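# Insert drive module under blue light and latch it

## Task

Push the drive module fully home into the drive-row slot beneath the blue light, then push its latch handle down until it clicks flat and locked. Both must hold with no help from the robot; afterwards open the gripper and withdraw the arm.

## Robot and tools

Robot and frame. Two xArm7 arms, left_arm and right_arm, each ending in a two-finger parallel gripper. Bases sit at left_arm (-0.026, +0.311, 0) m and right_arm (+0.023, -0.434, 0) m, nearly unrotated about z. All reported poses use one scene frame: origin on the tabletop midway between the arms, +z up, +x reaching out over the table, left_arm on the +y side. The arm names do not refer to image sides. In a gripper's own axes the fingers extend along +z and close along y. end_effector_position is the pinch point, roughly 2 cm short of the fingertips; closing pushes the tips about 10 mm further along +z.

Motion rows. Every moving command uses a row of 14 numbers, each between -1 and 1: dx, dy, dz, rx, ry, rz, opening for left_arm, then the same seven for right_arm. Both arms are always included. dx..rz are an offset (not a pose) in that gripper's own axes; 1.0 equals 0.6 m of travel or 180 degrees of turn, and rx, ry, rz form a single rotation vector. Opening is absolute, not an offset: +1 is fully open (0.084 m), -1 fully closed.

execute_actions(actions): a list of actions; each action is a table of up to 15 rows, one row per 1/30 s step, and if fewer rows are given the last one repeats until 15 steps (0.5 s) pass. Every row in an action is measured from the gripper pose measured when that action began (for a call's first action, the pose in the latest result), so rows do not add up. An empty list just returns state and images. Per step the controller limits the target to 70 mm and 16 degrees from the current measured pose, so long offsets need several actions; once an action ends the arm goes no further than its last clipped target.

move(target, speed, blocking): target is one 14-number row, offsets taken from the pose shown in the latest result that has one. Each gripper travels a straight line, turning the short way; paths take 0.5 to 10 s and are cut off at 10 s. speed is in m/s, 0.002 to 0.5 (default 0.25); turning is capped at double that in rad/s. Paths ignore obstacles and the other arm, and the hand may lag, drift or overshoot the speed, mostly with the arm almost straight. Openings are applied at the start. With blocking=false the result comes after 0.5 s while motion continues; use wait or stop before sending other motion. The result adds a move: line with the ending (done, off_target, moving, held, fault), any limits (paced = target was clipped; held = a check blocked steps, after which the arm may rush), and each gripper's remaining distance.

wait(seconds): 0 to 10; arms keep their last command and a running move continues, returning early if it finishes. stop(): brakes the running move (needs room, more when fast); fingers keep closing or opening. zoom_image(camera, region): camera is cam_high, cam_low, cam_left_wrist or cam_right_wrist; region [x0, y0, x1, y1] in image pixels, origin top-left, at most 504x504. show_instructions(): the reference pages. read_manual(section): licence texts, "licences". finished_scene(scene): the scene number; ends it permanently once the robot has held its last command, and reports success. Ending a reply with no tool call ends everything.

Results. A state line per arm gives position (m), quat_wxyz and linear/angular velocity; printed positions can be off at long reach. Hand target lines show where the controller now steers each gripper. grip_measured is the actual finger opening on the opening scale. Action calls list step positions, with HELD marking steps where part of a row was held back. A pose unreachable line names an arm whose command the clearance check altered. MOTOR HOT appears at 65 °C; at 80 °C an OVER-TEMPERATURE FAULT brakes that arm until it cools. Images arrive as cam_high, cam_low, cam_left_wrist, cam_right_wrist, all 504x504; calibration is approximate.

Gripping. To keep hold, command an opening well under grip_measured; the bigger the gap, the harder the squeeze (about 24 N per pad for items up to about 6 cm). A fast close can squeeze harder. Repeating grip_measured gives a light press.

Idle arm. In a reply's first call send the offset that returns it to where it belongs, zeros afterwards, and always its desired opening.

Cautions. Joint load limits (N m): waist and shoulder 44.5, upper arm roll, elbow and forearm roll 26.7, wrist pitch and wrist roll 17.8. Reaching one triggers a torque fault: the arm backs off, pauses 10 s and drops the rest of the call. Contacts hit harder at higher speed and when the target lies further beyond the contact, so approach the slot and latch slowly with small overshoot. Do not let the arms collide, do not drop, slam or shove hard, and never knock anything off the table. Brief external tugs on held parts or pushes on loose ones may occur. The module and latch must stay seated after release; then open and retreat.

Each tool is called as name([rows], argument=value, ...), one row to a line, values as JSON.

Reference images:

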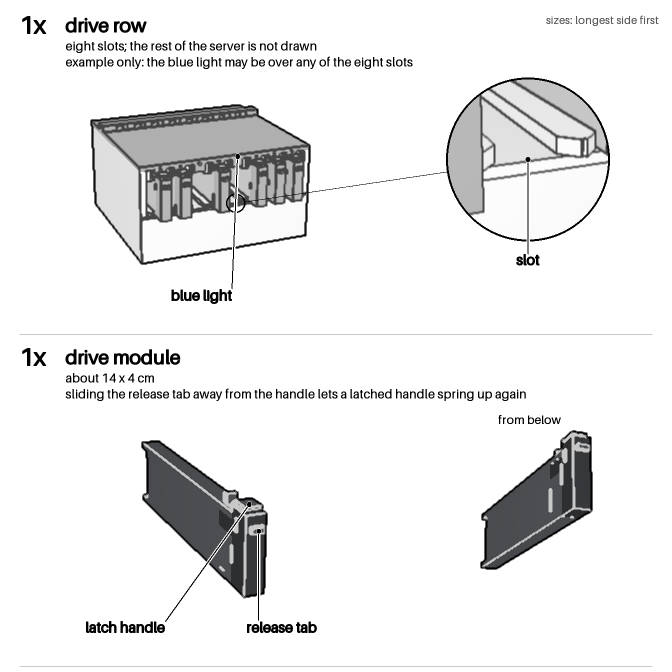

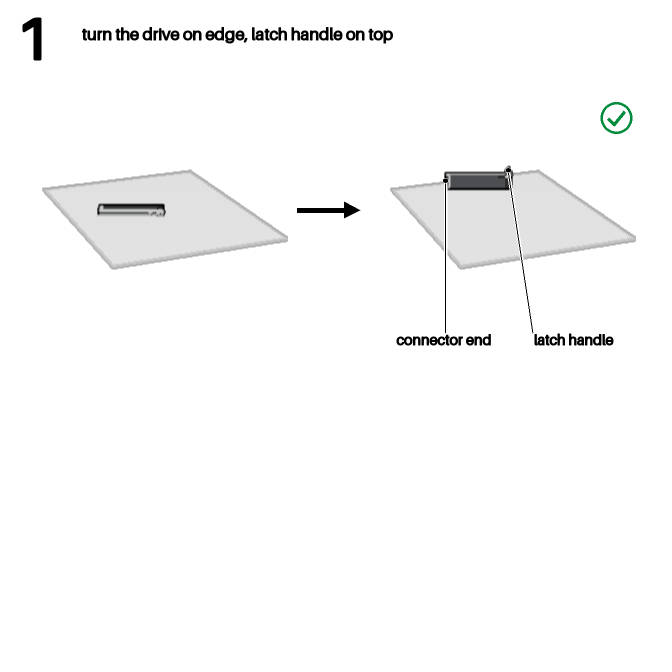

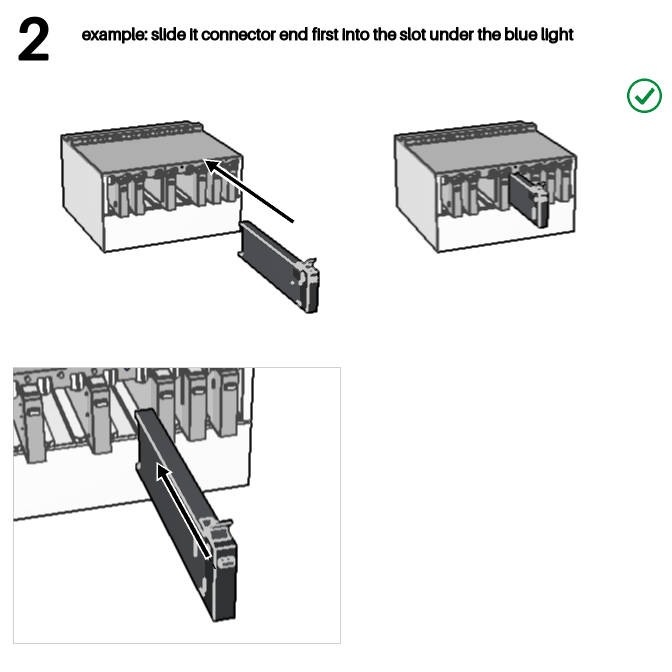

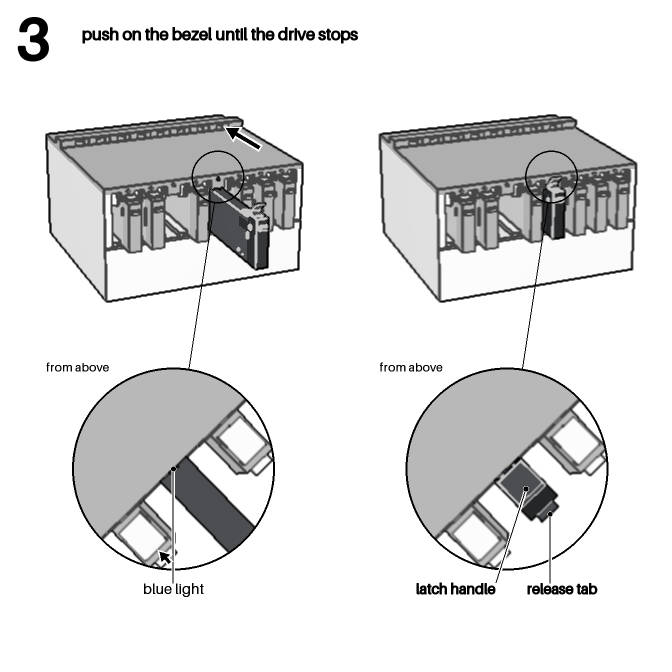

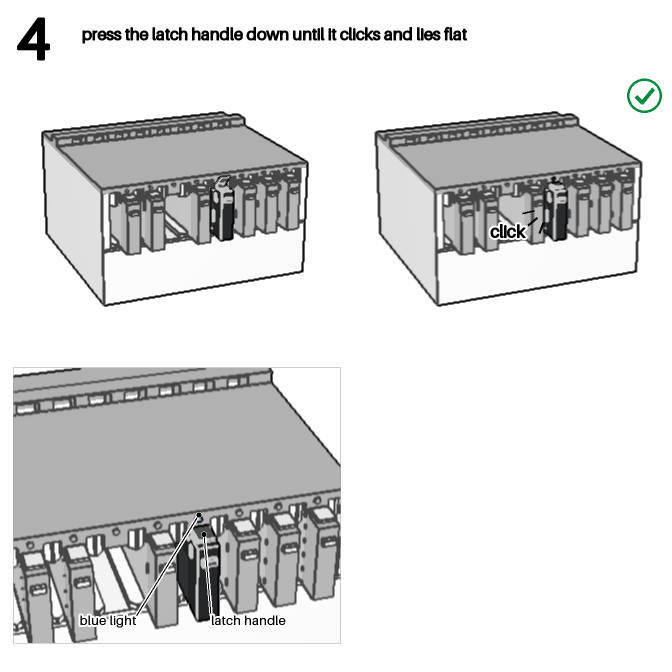

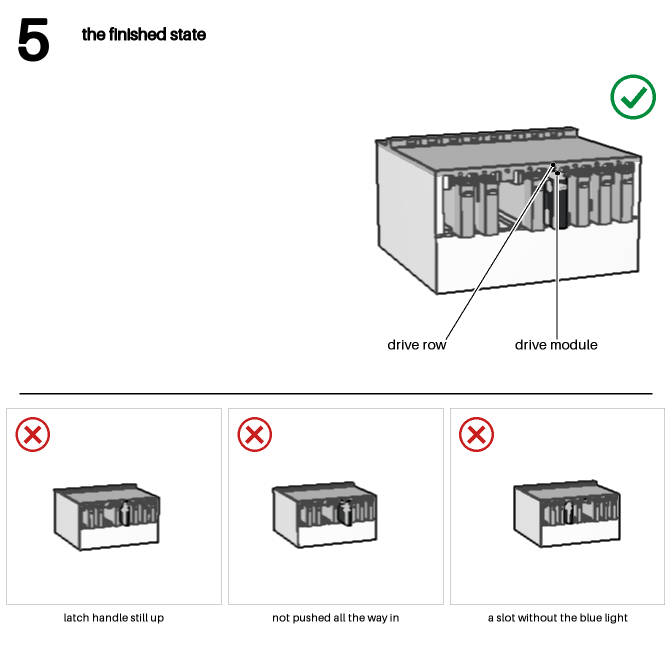

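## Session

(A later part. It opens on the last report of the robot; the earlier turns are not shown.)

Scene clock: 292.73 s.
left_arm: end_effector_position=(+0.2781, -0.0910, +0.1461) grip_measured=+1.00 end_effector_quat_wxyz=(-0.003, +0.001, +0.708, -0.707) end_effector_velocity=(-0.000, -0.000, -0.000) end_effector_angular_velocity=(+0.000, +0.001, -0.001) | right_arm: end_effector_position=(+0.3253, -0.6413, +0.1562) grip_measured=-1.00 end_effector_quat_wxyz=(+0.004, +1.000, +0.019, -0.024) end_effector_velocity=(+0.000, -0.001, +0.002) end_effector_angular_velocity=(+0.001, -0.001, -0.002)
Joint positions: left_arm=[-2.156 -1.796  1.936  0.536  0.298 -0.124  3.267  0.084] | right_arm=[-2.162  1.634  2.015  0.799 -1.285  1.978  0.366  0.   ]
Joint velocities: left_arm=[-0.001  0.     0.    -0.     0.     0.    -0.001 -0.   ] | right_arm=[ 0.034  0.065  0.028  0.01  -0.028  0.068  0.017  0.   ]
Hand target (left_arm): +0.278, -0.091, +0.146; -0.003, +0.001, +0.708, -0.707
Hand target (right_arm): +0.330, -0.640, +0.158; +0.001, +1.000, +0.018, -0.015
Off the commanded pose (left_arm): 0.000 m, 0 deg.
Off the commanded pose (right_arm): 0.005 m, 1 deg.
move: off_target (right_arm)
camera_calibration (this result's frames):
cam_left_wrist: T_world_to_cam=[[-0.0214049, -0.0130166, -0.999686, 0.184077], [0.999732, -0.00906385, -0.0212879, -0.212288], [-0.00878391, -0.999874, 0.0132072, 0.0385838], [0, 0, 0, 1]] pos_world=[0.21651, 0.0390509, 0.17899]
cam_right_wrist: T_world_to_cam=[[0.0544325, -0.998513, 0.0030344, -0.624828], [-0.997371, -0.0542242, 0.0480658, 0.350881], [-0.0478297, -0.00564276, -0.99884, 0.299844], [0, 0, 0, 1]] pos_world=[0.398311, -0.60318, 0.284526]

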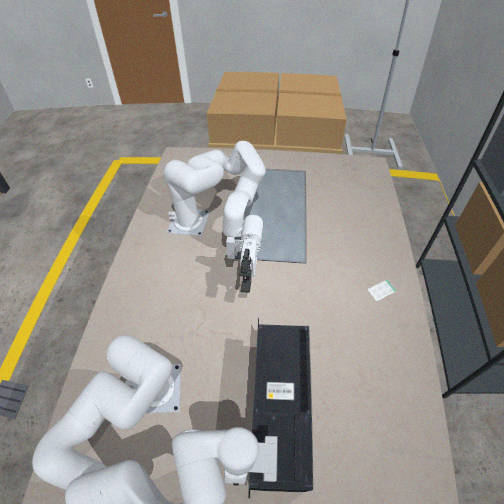

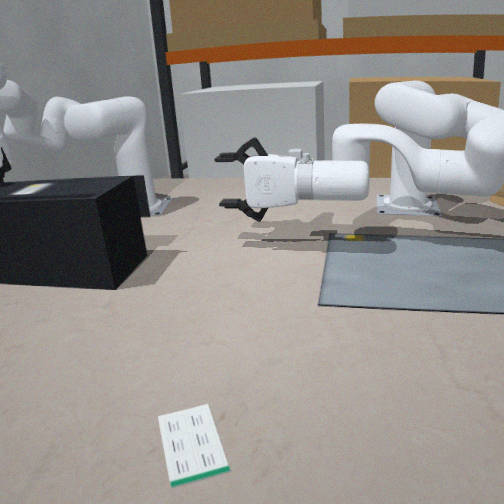

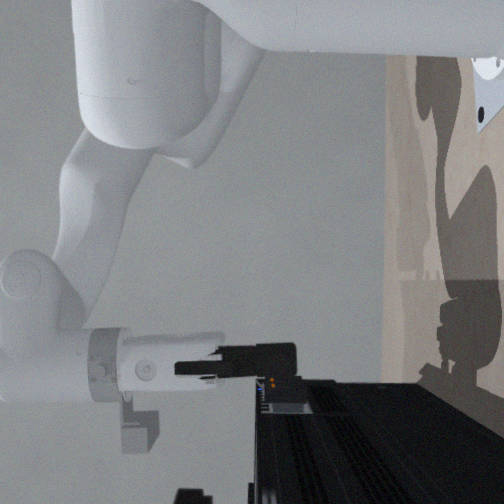

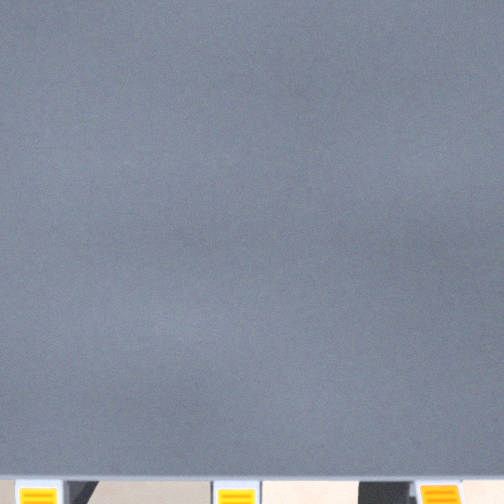

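move(target=[0,0,0,0,0,0,1, -0.02,0,0,0,0,0,-1], speed=0.03)

move(target=[0,0,0,0,0,0,1, 0,0,-0.085,0,0,0,-1], speed=0.06)

move(target=[0,0,0,0,0,0,1, 0,0,0,0,0,0,-1])

zoom_image(camera="cam_left_wrist", region=[200,280,340,440])

Scene clock: 298.97 s.
left_arm: end_effector_position=(+0.2781, -0.0910, +0.1461) grip_measured=+1.00 end_effector_quat_wxyz=(-0.003, +0.001, +0.708, -0.707) end_effector_velocity=(+0.000, -0.000, +0.000) end_effector_angular_velocity=(-0.001, +0.002, +0.000) | right_arm: end_effector_position=(+0.3135, -0.6419, +0.1568) grip_measured=-1.00 end_effector_quat_wxyz=(+0.004, +1.000, +0.019, -0.024) end_effector_velocity=(-0.001, +0.001, -0.001) end_effector_angular_velocity=(+0.001, +0.004, +0.001)
Joint positions: left_arm=[-2.156 -1.796  1.936  0.536  0.298 -0.124  3.267  0.084] | right_arm=[-2.195  1.655  2.03   0.77  -1.278  1.995  0.36   0.   ]
Joint velocities: left_arm=[ 0.    -0.002  0.001  0.     0.001  0.    -0.002  0.   ] | right_arm=[-0.002  0.    -0.001 -0.002  0.003  0.002 -0.     0.   ]
Hand target (left_arm): +0.278, -0.091, +0.146; -0.003, +0.001, +0.708, -0.707
Hand target (right_arm): +0.313, -0.642, +0.157; +0.004, +1.000, +0.019, -0.024
Off the commanded pose (left_arm): 0.000 m, 0 deg.
Off the commanded pose (right_arm): 0.000 m, 0 deg.
move: done
camera_calibration (this result's frames):
cam_left_wrist: T_world_to_cam=[[-0.0214049, -0.0130164, -0.999686, 0.184077], [0.999732, -0.00906341, -0.0212879, -0.212288], [-0.00878348, -0.999874, 0.013207, 0.0385838], [0, 0, 0, 1]] pos_world=[0.21651, 0.039051, 0.17899]
cam_right_wrist: T_world_to_cam=[[0.0542809, -0.998521, 0.00297601, -0.624641], [-0.997403, -0.0540783, 0.0475737, 0.339244], [-0.0473424, -0.00555063, -0.998863, 0.299856], [0, 0, 0, 1]] pos_world=[0.386465, -0.603708, 0.285235]

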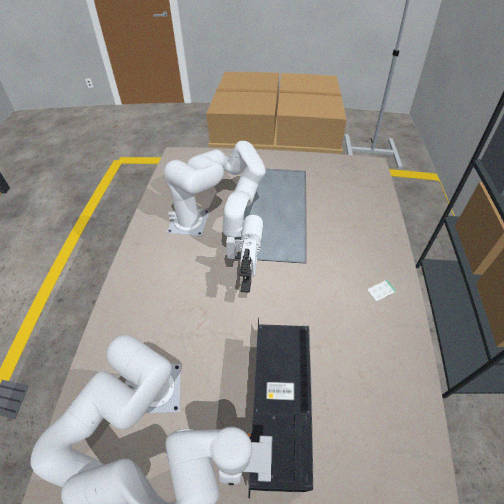

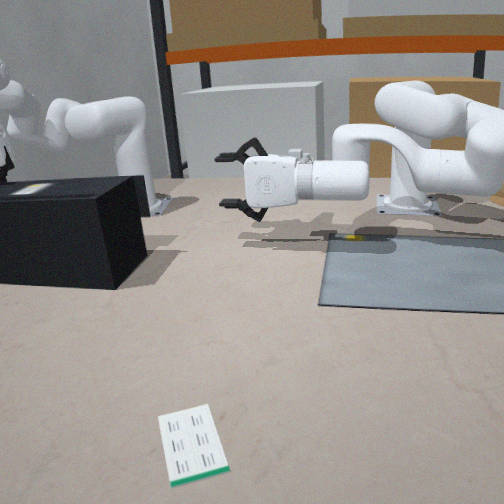

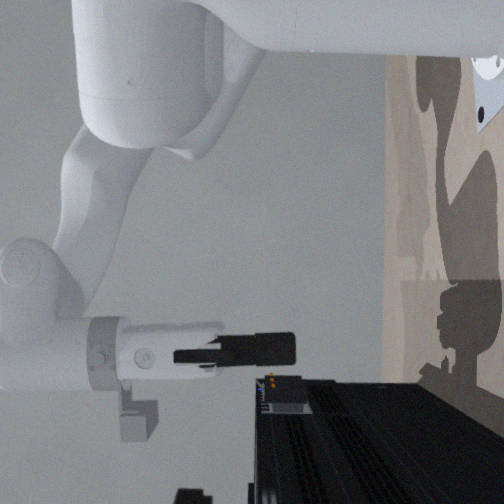

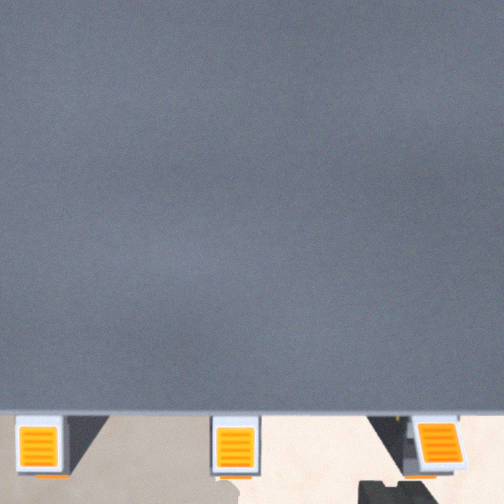

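Scene clock: 300.10 s.
left_arm: end_effector_position=(+0.2781, -0.0910, +0.1461) grip_measured=+1.00 end_effector_quat_wxyz=(-0.003, +0.001, +0.708, -0.707) end_effector_velocity=(-0.000, -0.000, -0.000) end_effector_angular_velocity=(+0.000, -0.001, -0.001) | right_arm: end_effector_position=(+0.3159, -0.6416, +0.2076) grip_measured=-1.00 end_effector_quat_wxyz=(+0.004, +1.000, +0.019, -0.024) end_effector_velocity=(-0.000, -0.000, +0.000) end_effector_angular_velocity=(-0.000, +0.000, -0.001)
Joint positions: left_arm=[-2.156 -1.796  1.936  0.536  0.298 -0.124  3.267  0.084] | right_arm=[-2.139  1.572  2.138  0.866 -1.168  2.041  0.372  0.   ]
Joint velocities: left_arm=[ 0.    -0.     0.001  0.     0.001  0.001  0.001 -0.   ] | right_arm=[ 0.     0.     0.     0.001 -0.001  0.001  0.     0.   ]
Hand target (left_arm): +0.278, -0.091, +0.146; -0.003, +0.001, +0.708, -0.707
Hand target (right_arm): +0.316, -0.642, +0.208; +0.004, +1.000, +0.019, -0.024
Off the commanded pose (left_arm): 0.000 m, 0 deg.
Off the commanded pose (right_arm): 0.000 m, 0 deg.
move: done
camera_calibration (this result's frames):
cam_left_wrist: T_world_to_cam=[[-0.0214047, -0.0130165, -0.999686, 0.184077], [0.999732, -0.0090634, -0.0212877, -0.212288], [-0.00878346, -0.999874, 0.0132071, 0.0385838], [0, 0, 0, 1]] pos_world=[0.21651, 0.0390509, 0.17899]
cam_right_wrist: T_world_to_cam=[[0.0539757, -0.998538, 0.00277149, -0.6245], [-0.997394, -0.0537804, 0.0480844, 0.339305], [-0.047865, -0.00535965, -0.998839, 0.35091], [0, 0, 0, 1]] pos_world=[0.388925, -0.603459, 0.335918]

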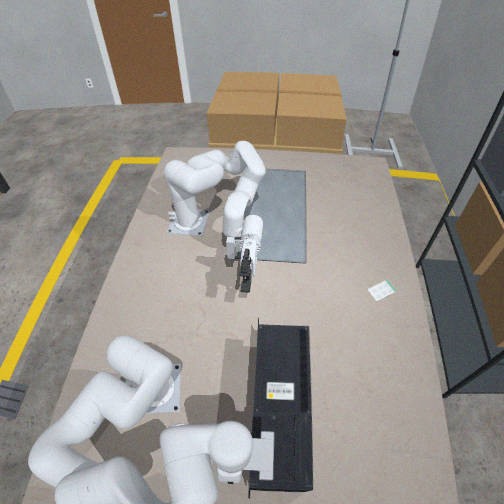

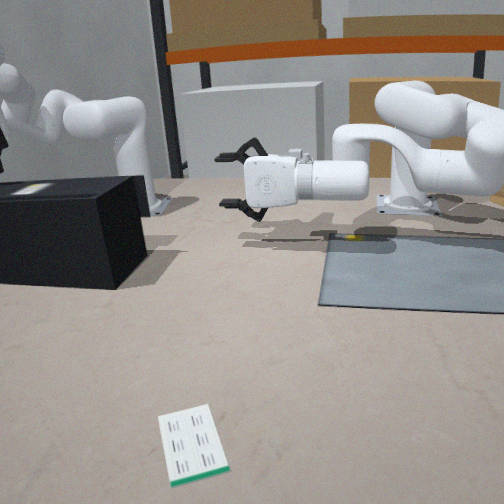

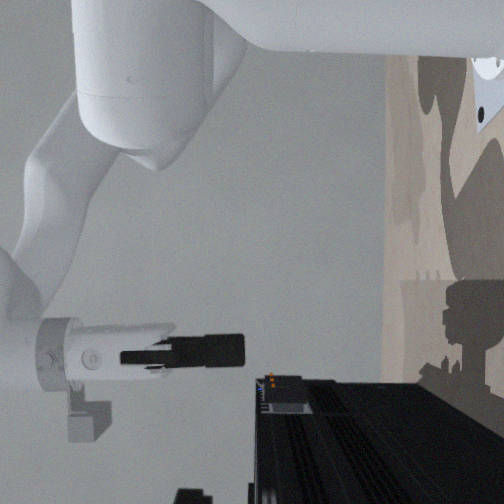

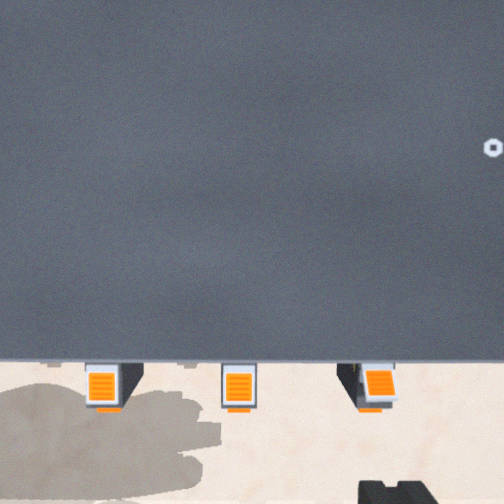

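Scene clock: 300.60 s.
left_arm: end_effector_position=(+0.2781, -0.0910, +0.1461) grip_measured=+1.00 end_effector_quat_wxyz=(-0.003, +0.001, +0.708, -0.707) end_effector_velocity=(-0.000, -0.000, -0.000) end_effector_angular_velocity=(+0.001, +0.001, -0.001) | right_arm: end_effector_position=(+0.3159, -0.6416, +0.2075) grip_measured=-1.00 end_effector_quat_wxyz=(+0.004, +1.000, +0.019, -0.024) end_effector_velocity=(+0.000, +0.000, +0.000) end_effector_angular_velocity=(-0.002, -0.001, +0.001)
Joint positions: left_arm=[-2.156 -1.796  1.936  0.536  0.298 -0.124  3.267  0.084] | right_arm=[-2.139  1.572  2.138  0.866 -1.168  2.041  0.372  0.   ]
Joint velocities: left_arm=[-0.     0.001  0.001  0.     0.     0.001 -0.001 -0.   ] | right_arm=[ 0.001 -0.     0.001 -0.    -0.001  0.     0.001  0.   ]
Hand target (left_arm): +0.278, -0.091, +0.146; -0.003, +0.001, +0.708, -0.707
Hand target (right_arm): +0.316, -0.642, +0.208; +0.004, +1.000, +0.019, -0.024
Off the commanded pose (left_arm): 0.000 m, 0 deg.
Off the commanded pose (right_arm): 0.000 m, 0 deg.
move: done
camera_calibration (this result's frames):
cam_left_wrist: T_world_to_cam=[[-0.0214046, -0.0130165, -0.999686, 0.184077], [0.999732, -0.00906353, -0.0212876, -0.212288], [-0.0087836, -0.999874, 0.013207, 0.0385839], [0, 0, 0, 1]] pos_world=[0.21651, 0.039051, 0.17899]
cam_right_wrist: T_world_to_cam=[[0.0539742, -0.998539, 0.00275827, -0.624496], [-0.997394, -0.0537795, 0.0480913, 0.339302], [-0.0478727, -0.00534677, -0.998839, 0.350914], [0, 0, 0, 1]] pos_world=[0.388924, -0.60346, 0.335911]

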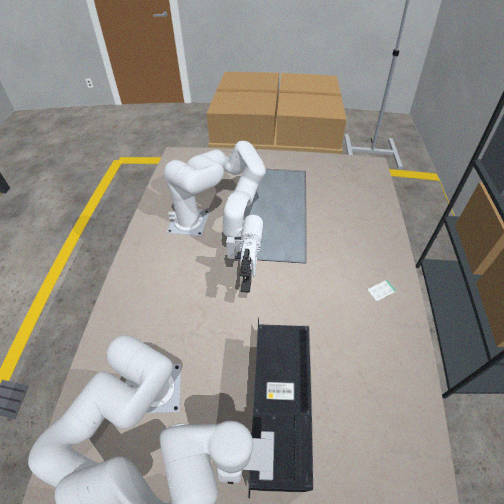

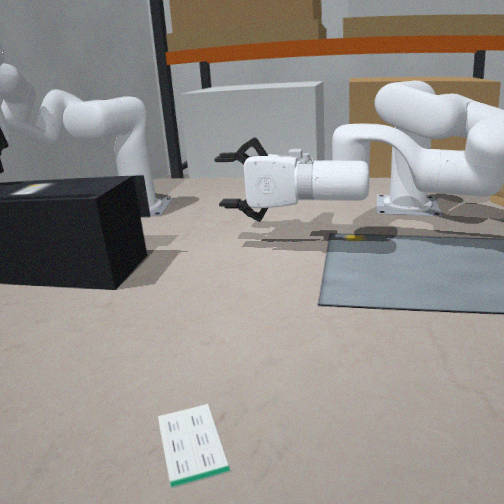

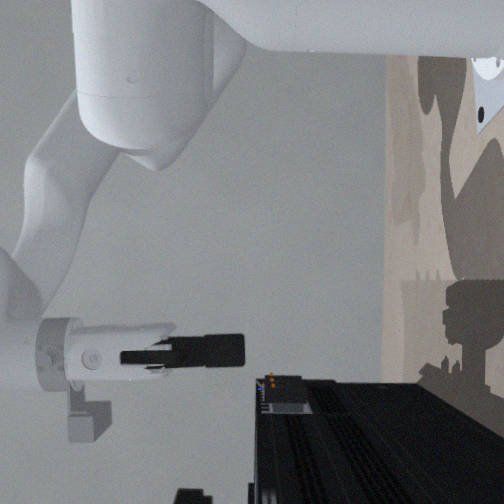

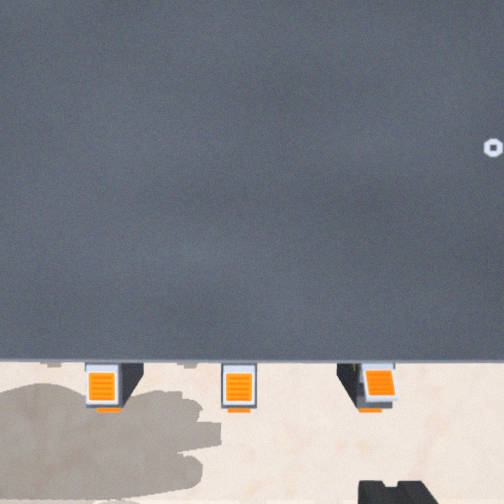

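Region (200, 280, 340, 440) of cam_left_wrist's 504x504 image, scaled by 3.150, with more detail than that image has; it fills the left 441 columns of this view, and the rest is white.

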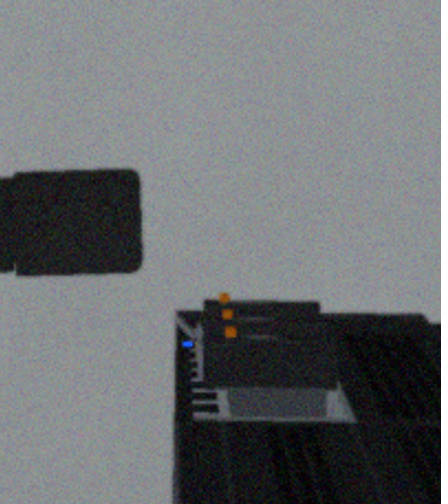

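move(target=[0,0,0,0,0,0,1, 0.037,0.001,0,0,0,0,-1], speed=0.04)

move(target=[0,0,0,0,0,0,1, 0,0,0.033,0,0,0,-1], speed=0.012)

zoom_image(camera="cam_left_wrist", region=[200,280,340,440])

Scene clock: 305.73 s.
left_arm: end_effector_position=(+0.2781, -0.0910, +0.1461) grip_measured=+1.00 end_effector_quat_wxyz=(-0.003, +0.001, +0.708, -0.707) end_effector_velocity=(-0.000, -0.000, +0.000) end_effector_angular_velocity=(-0.001, +0.003, +0.000) | right_arm: end_effector_position=(+0.3380, -0.6414, +0.2064) grip_measured=-1.00 end_effector_quat_wxyz=(+0.004, +1.000, +0.019, -0.024) end_effector_velocity=(+0.000, -0.001, +0.000) end_effector_angular_velocity=(+0.000, -0.001, -0.002)
Joint positions: left_arm=[-2.156 -1.796  1.936  0.536  0.298 -0.124  3.267  0.084] | right_arm=[-2.078  1.546  2.109  0.92  -1.19   2.021  0.378  0.   ]
Joint velocities: left_arm=[ 0.    -0.001  0.    -0.    -0.002 -0.    -0.001 -0.   ] | right_arm=[-0.     0.     0.001  0.001 -0.     0.     0.     0.   ]
Hand target (left_arm): +0.278, -0.091, +0.146; -0.003, +0.001, +0.708, -0.707
Hand target (right_arm): +0.338, -0.641, +0.206; +0.004, +1.000, +0.019, -0.024
Off the commanded pose (left_arm): 0.000 m, 0 deg.
Off the commanded pose (right_arm): 0.000 m, 0 deg.
move: done
camera_calibration (this result's frames):
cam_left_wrist: T_world_to_cam=[[-0.0214047, -0.0130164, -0.999686, 0.184077], [0.999732, -0.00906334, -0.0212876, -0.212288], [-0.00878341, -0.999874, 0.013207, 0.0385839], [0, 0, 0, 1]] pos_world=[0.21651, 0.039051, 0.17899]
cam_right_wrist: T_world_to_cam=[[0.0538368, -0.998545, 0.00291769, -0.625482], [-0.997393, -0.0536337, 0.0482708, 0.361463], [-0.0480441, -0.00550883, -0.99883, 0.350799], [0, 0, 0, 1]] pos_world=[0.411048, -0.603253, 0.334765]

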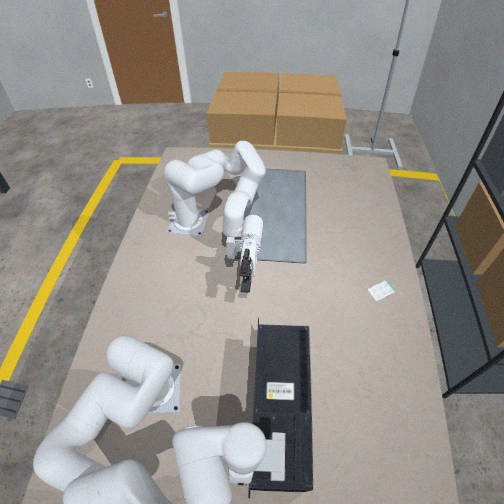

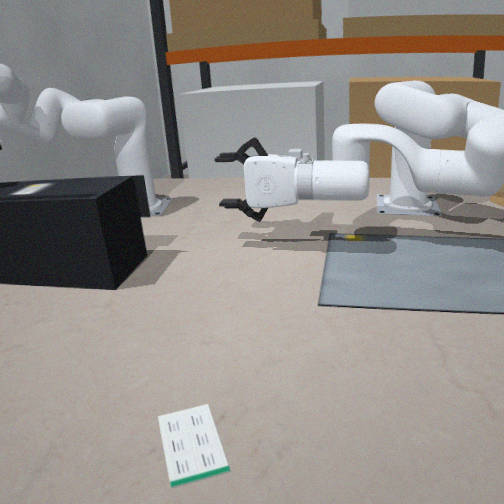

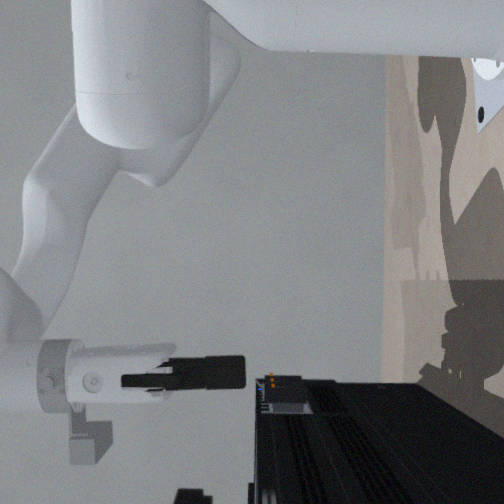

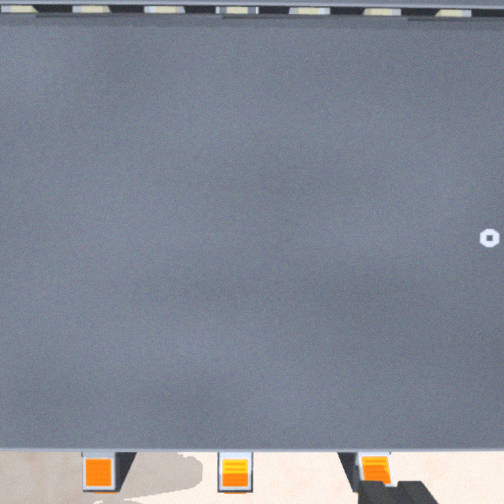

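Scene clock: 307.60 s.
left_arm: end_effector_position=(+0.2781, -0.0910, +0.1461) grip_measured=+1.00 end_effector_quat_wxyz=(-0.003, +0.001, +0.708, -0.707) end_effector_velocity=(+0.000, +0.000, +0.000) end_effector_angular_velocity=(+0.001, -0.002, -0.000) | right_arm: end_effector_position=(+0.3373, -0.6416, +0.1885) grip_measured=-1.00 end_effector_quat_wxyz=(+0.004, +1.000, +0.019, -0.022) end_effector_velocity=(-0.000, -0.001, -0.003) end_effector_angular_velocity=(+0.001, +0.005, -0.002)
Joint positions: left_arm=[-2.156 -1.796  1.936  0.536  0.298 -0.124  3.267  0.084] | right_arm=[-2.098  1.578  2.076  0.881 -1.229  2.003  0.376  0.   ]
Joint velocities: left_arm=[-0.     0.001 -0.001  0.    -0.     0.     0.001  0.   ] | right_arm=[ 0.001  0.003 -0.006  0.    -0.005  0.002  0.002  0.   ]
Hand target (left_arm): +0.278, -0.091, +0.146; -0.003, +0.001, +0.708, -0.707
Hand target (right_arm): +0.337, -0.641, +0.187; +0.004, +1.000, +0.019, -0.024
Off the commanded pose (left_arm): 0.000 m, 0 deg.
Off the commanded pose (right_arm): 0.002 m, 0 deg.
move: done
camera_calibration (this result's frames):
cam_left_wrist: T_world_to_cam=[[-0.0214045, -0.0130164, -0.999686, 0.184077], [0.999732, -0.00906338, -0.0212875, -0.212288], [-0.00878345, -0.999874, 0.013207, 0.0385839], [0, 0, 0, 1]] pos_world=[0.21651, 0.039051, 0.17899]
cam_right_wrist: T_world_to_cam=[[0.0536975, -0.998548, 0.00437535, -0.625878], [-0.997585, -0.0534514, 0.0443409, 0.362491], [-0.0440426, -0.00674578, -0.999007, 0.330781], [0, 0, 0, 1]] pos_world=[0.409792, -0.603362, 0.317118]

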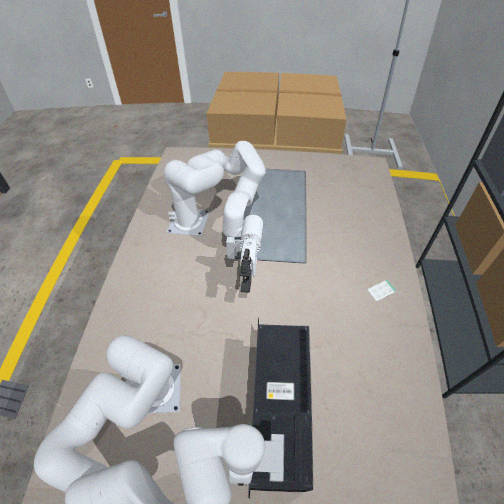

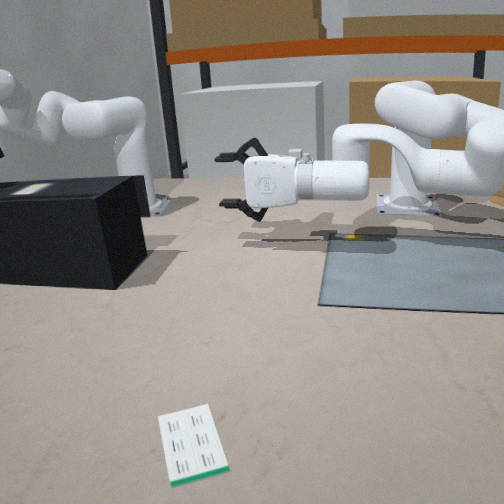

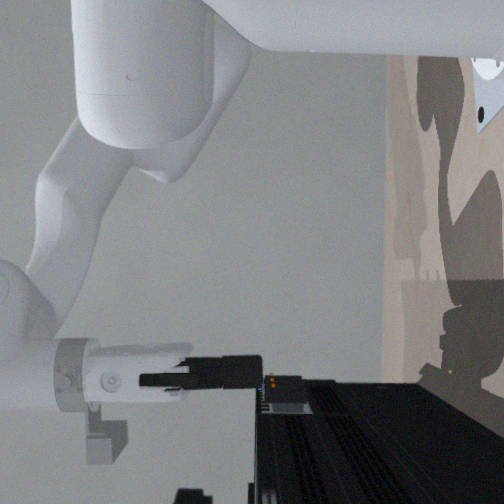

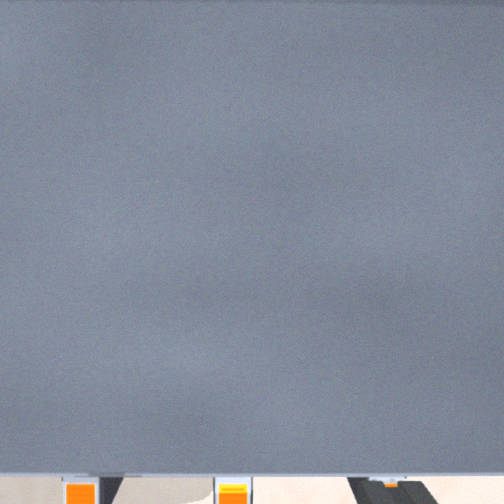

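Region (200, 280, 340, 440) of cam_left_wrist's 504x504 image, scaled by 3.150, with more detail than that image has; it fills the left 441 columns of this view, and the rest is white.

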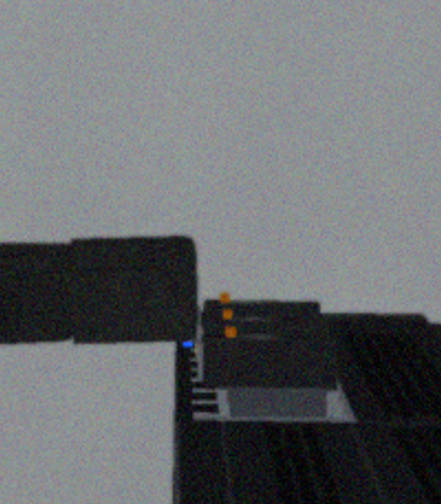

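move(target=[0,0,0,0,0,0,1, -0.01,0,0.009,0,0,0,-1], speed=0.008)

zoom_image(camera="cam_left_wrist", region=[200,280,340,440])

Scene clock: 312.30 s.
left_arm: end_effector_position=(+0.2781, -0.0910, +0.1461) grip_measured=+1.00 end_effector_quat_wxyz=(-0.003, +0.001, +0.708, -0.707) end_effector_velocity=(-0.000, +0.000, -0.000) end_effector_angular_velocity=(+0.001, -0.002, -0.000) | right_arm: end_effector_position=(+0.3344, -0.6413, +0.1874) grip_measured=-1.00 end_effector_quat_wxyz=(+0.004, +1.000, +0.018, -0.013) end_effector_velocity=(-0.000, +0.001, -0.000) end_effector_angular_velocity=(+0.002, +0.000, +0.003)
Joint positions: left_arm=[-2.156 -1.796  1.936  0.536  0.298 -0.124  3.267  0.084] | right_arm=[-2.126  1.585  2.077  0.856 -1.23   1.982  0.37   0.   ]
Joint velocities: left_arm=[-0.     0.001 -0.    -0.    -0.    -0.     0.002  0.   ] | right_arm=[-0.016 -0.028 -0.011 -0.004  0.017 -0.029 -0.009  0.   ]
Hand target (left_arm): +0.278, -0.091, +0.146; -0.003, +0.001, +0.708, -0.707
Hand target (right_arm): +0.331, -0.642, +0.183; +0.004, +1.000, +0.019, -0.022
Off the commanded pose (left_arm): 0.000 m, 0 deg.
Off the commanded pose (right_arm): 0.005 m, 1 deg.
move: off_target (right_arm)
camera_calibration (this result's frames):
cam_left_wrist: T_world_to_cam=[[-0.0214048, -0.0130164, -0.999686, 0.184077], [0.999732, -0.00906337, -0.0212877, -0.212288], [-0.00878343, -0.999874, 0.0132069, 0.0385839], [0, 0, 0, 1]] pos_world=[0.21651, 0.039051, 0.17899]
cam_right_wrist: T_world_to_cam=[[0.0528306, -0.998596, 0.0039628, -0.625054], [-0.998279, -0.052712, 0.0256889, 0.36392], [-0.025444, -0.00531315, -0.999662, 0.324313], [0, 0, 0, 1]] pos_world=[0.404567, -0.60327, 0.317332]

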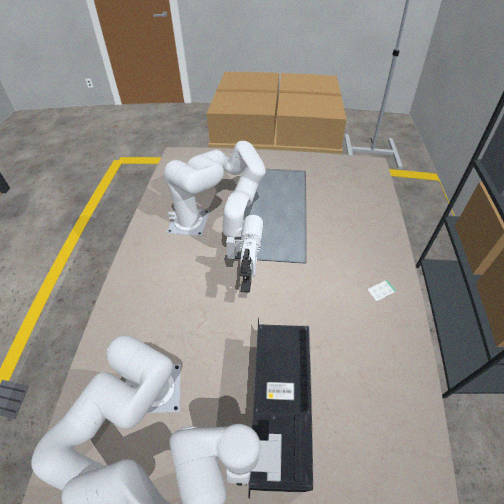

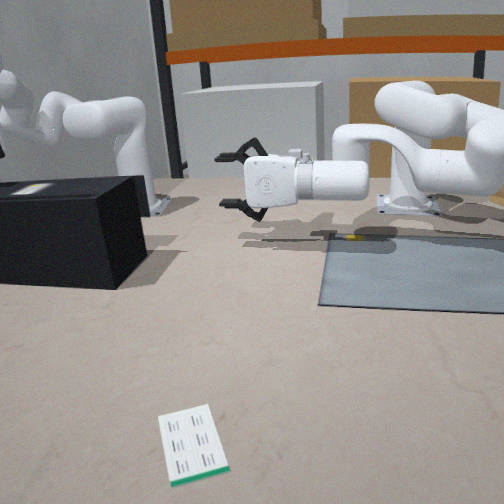

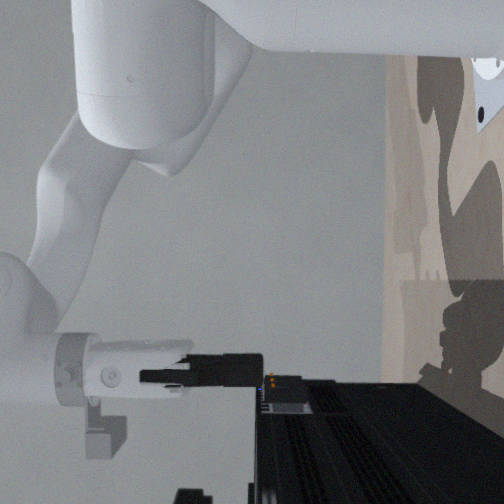

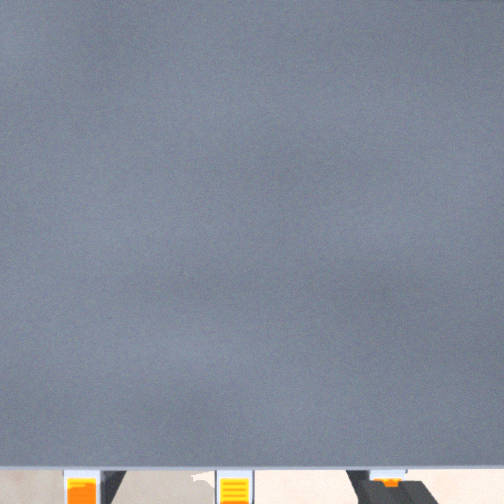

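Region (200, 280, 340, 440) of cam_left_wrist's 504x504 image, scaled by 3.150, with more detail than that image has; it fills the left 441 columns of this view, and the rest is white.

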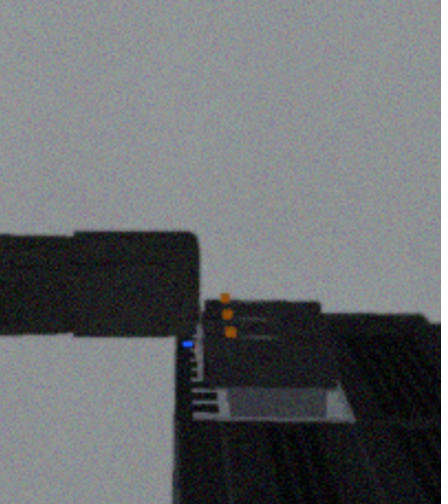

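move(target=[0,0,0,0,0,0,1, -0.06,0,-0.1,0,0,0,-1], speed=0.06)

zoom_image(camera="cam_left_wrist", region=[200,280,340,440])

Scene clock: 326.67 s.
left_arm: end_effector_position=(+0.2781, -0.0910, +0.1461) grip_measured=+1.00 end_effector_quat_wxyz=(-0.003, +0.001, +0.708, -0.707) end_effector_velocity=(+0.000, -0.000, +0.000) end_effector_angular_velocity=(-0.001, +0.001, +0.000) | right_arm: end_effector_position=(+0.3000, -0.6423, +0.2482) grip_measured=-1.00 end_effector_quat_wxyz=(+0.004, +1.000, +0.018, -0.013) end_effector_velocity=(-0.000, +0.000, +0.000) end_effector_angular_velocity=(-0.001, -0.001, +0.001)
Joint positions: left_arm=[-2.156 -1.796  1.936  0.536  0.298 -0.124  3.267  0.084] | right_arm=[-2.167  1.525  2.238  0.901 -1.077  2.072  0.359  0.   ]
Joint velocities: left_arm=[ 0.    -0.001 -0.     0.    -0.001  0.    -0.    -0.   ] | right_arm=[ 0.     0.     0.002 -0.     0.     0.001  0.     0.   ]
Hand target (left_arm): +0.278, -0.091, +0.146; -0.003, +0.001, +0.708, -0.707
Hand target (right_arm): +0.300, -0.642, +0.248; +0.004, +1.000, +0.018, -0.013
Off the commanded pose (left_arm): 0.000 m, 0 deg.
Off the commanded pose (right_arm): 0.000 m, 0 deg.
move: done
camera_calibration (this result's frames):
cam_left_wrist: T_world_to_cam=[[-0.0214047, -0.0130164, -0.999686, 0.184077], [0.999732, -0.00906337, -0.0212877, -0.212288], [-0.00878344, -0.999874, 0.0132069, 0.0385839], [0, 0, 0, 1]] pos_world=[0.21651, 0.039051, 0.17899]
cam_right_wrist: T_world_to_cam=[[0.0526128, -0.998609, 0.00357648, -0.624288], [-0.998286, -0.0525033, 0.025836, 0.328082], [-0.0256122, -0.00492966, -0.99966, 0.384536], [0, 0, 0, 1]] pos_world=[0.370215, -0.604299, 0.378162]

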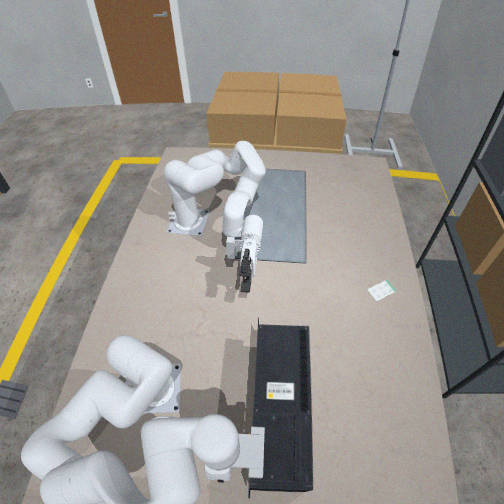

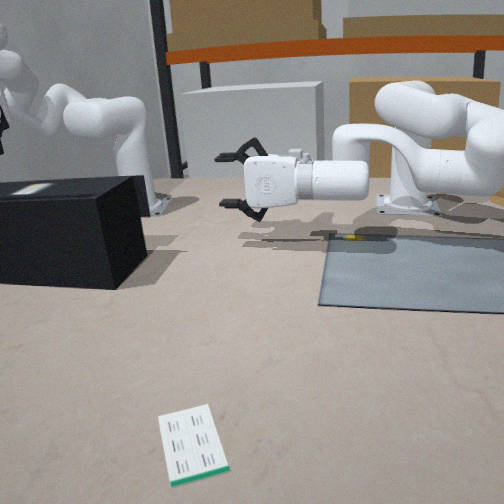

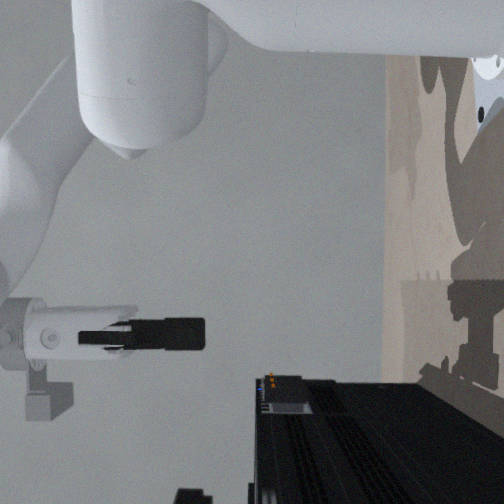

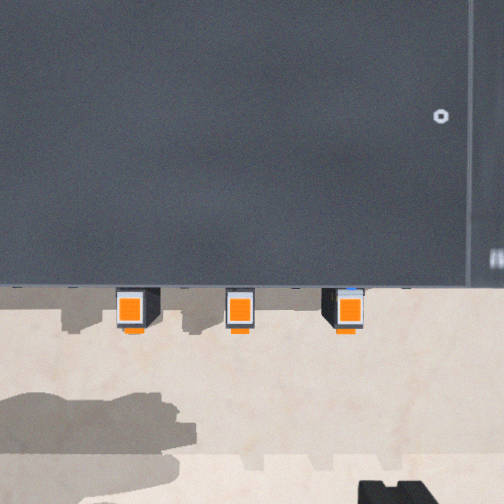

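Region (200, 280, 340, 440) of cam_left_wrist's 504x504 image, scaled by 3.150, with more detail than that image has; it fills the left 441 columns of this view, and the rest is white.

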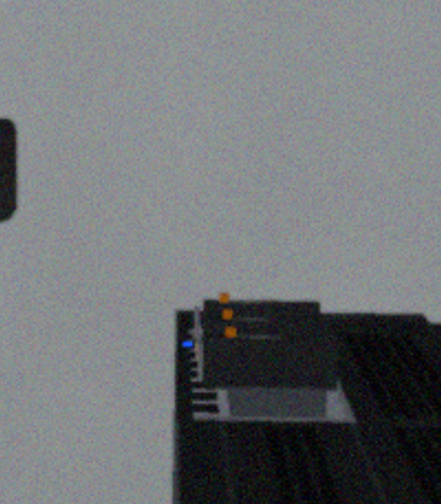

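Flat and latched.

finished_scene(scene=1)

The scene is finished: the task was done.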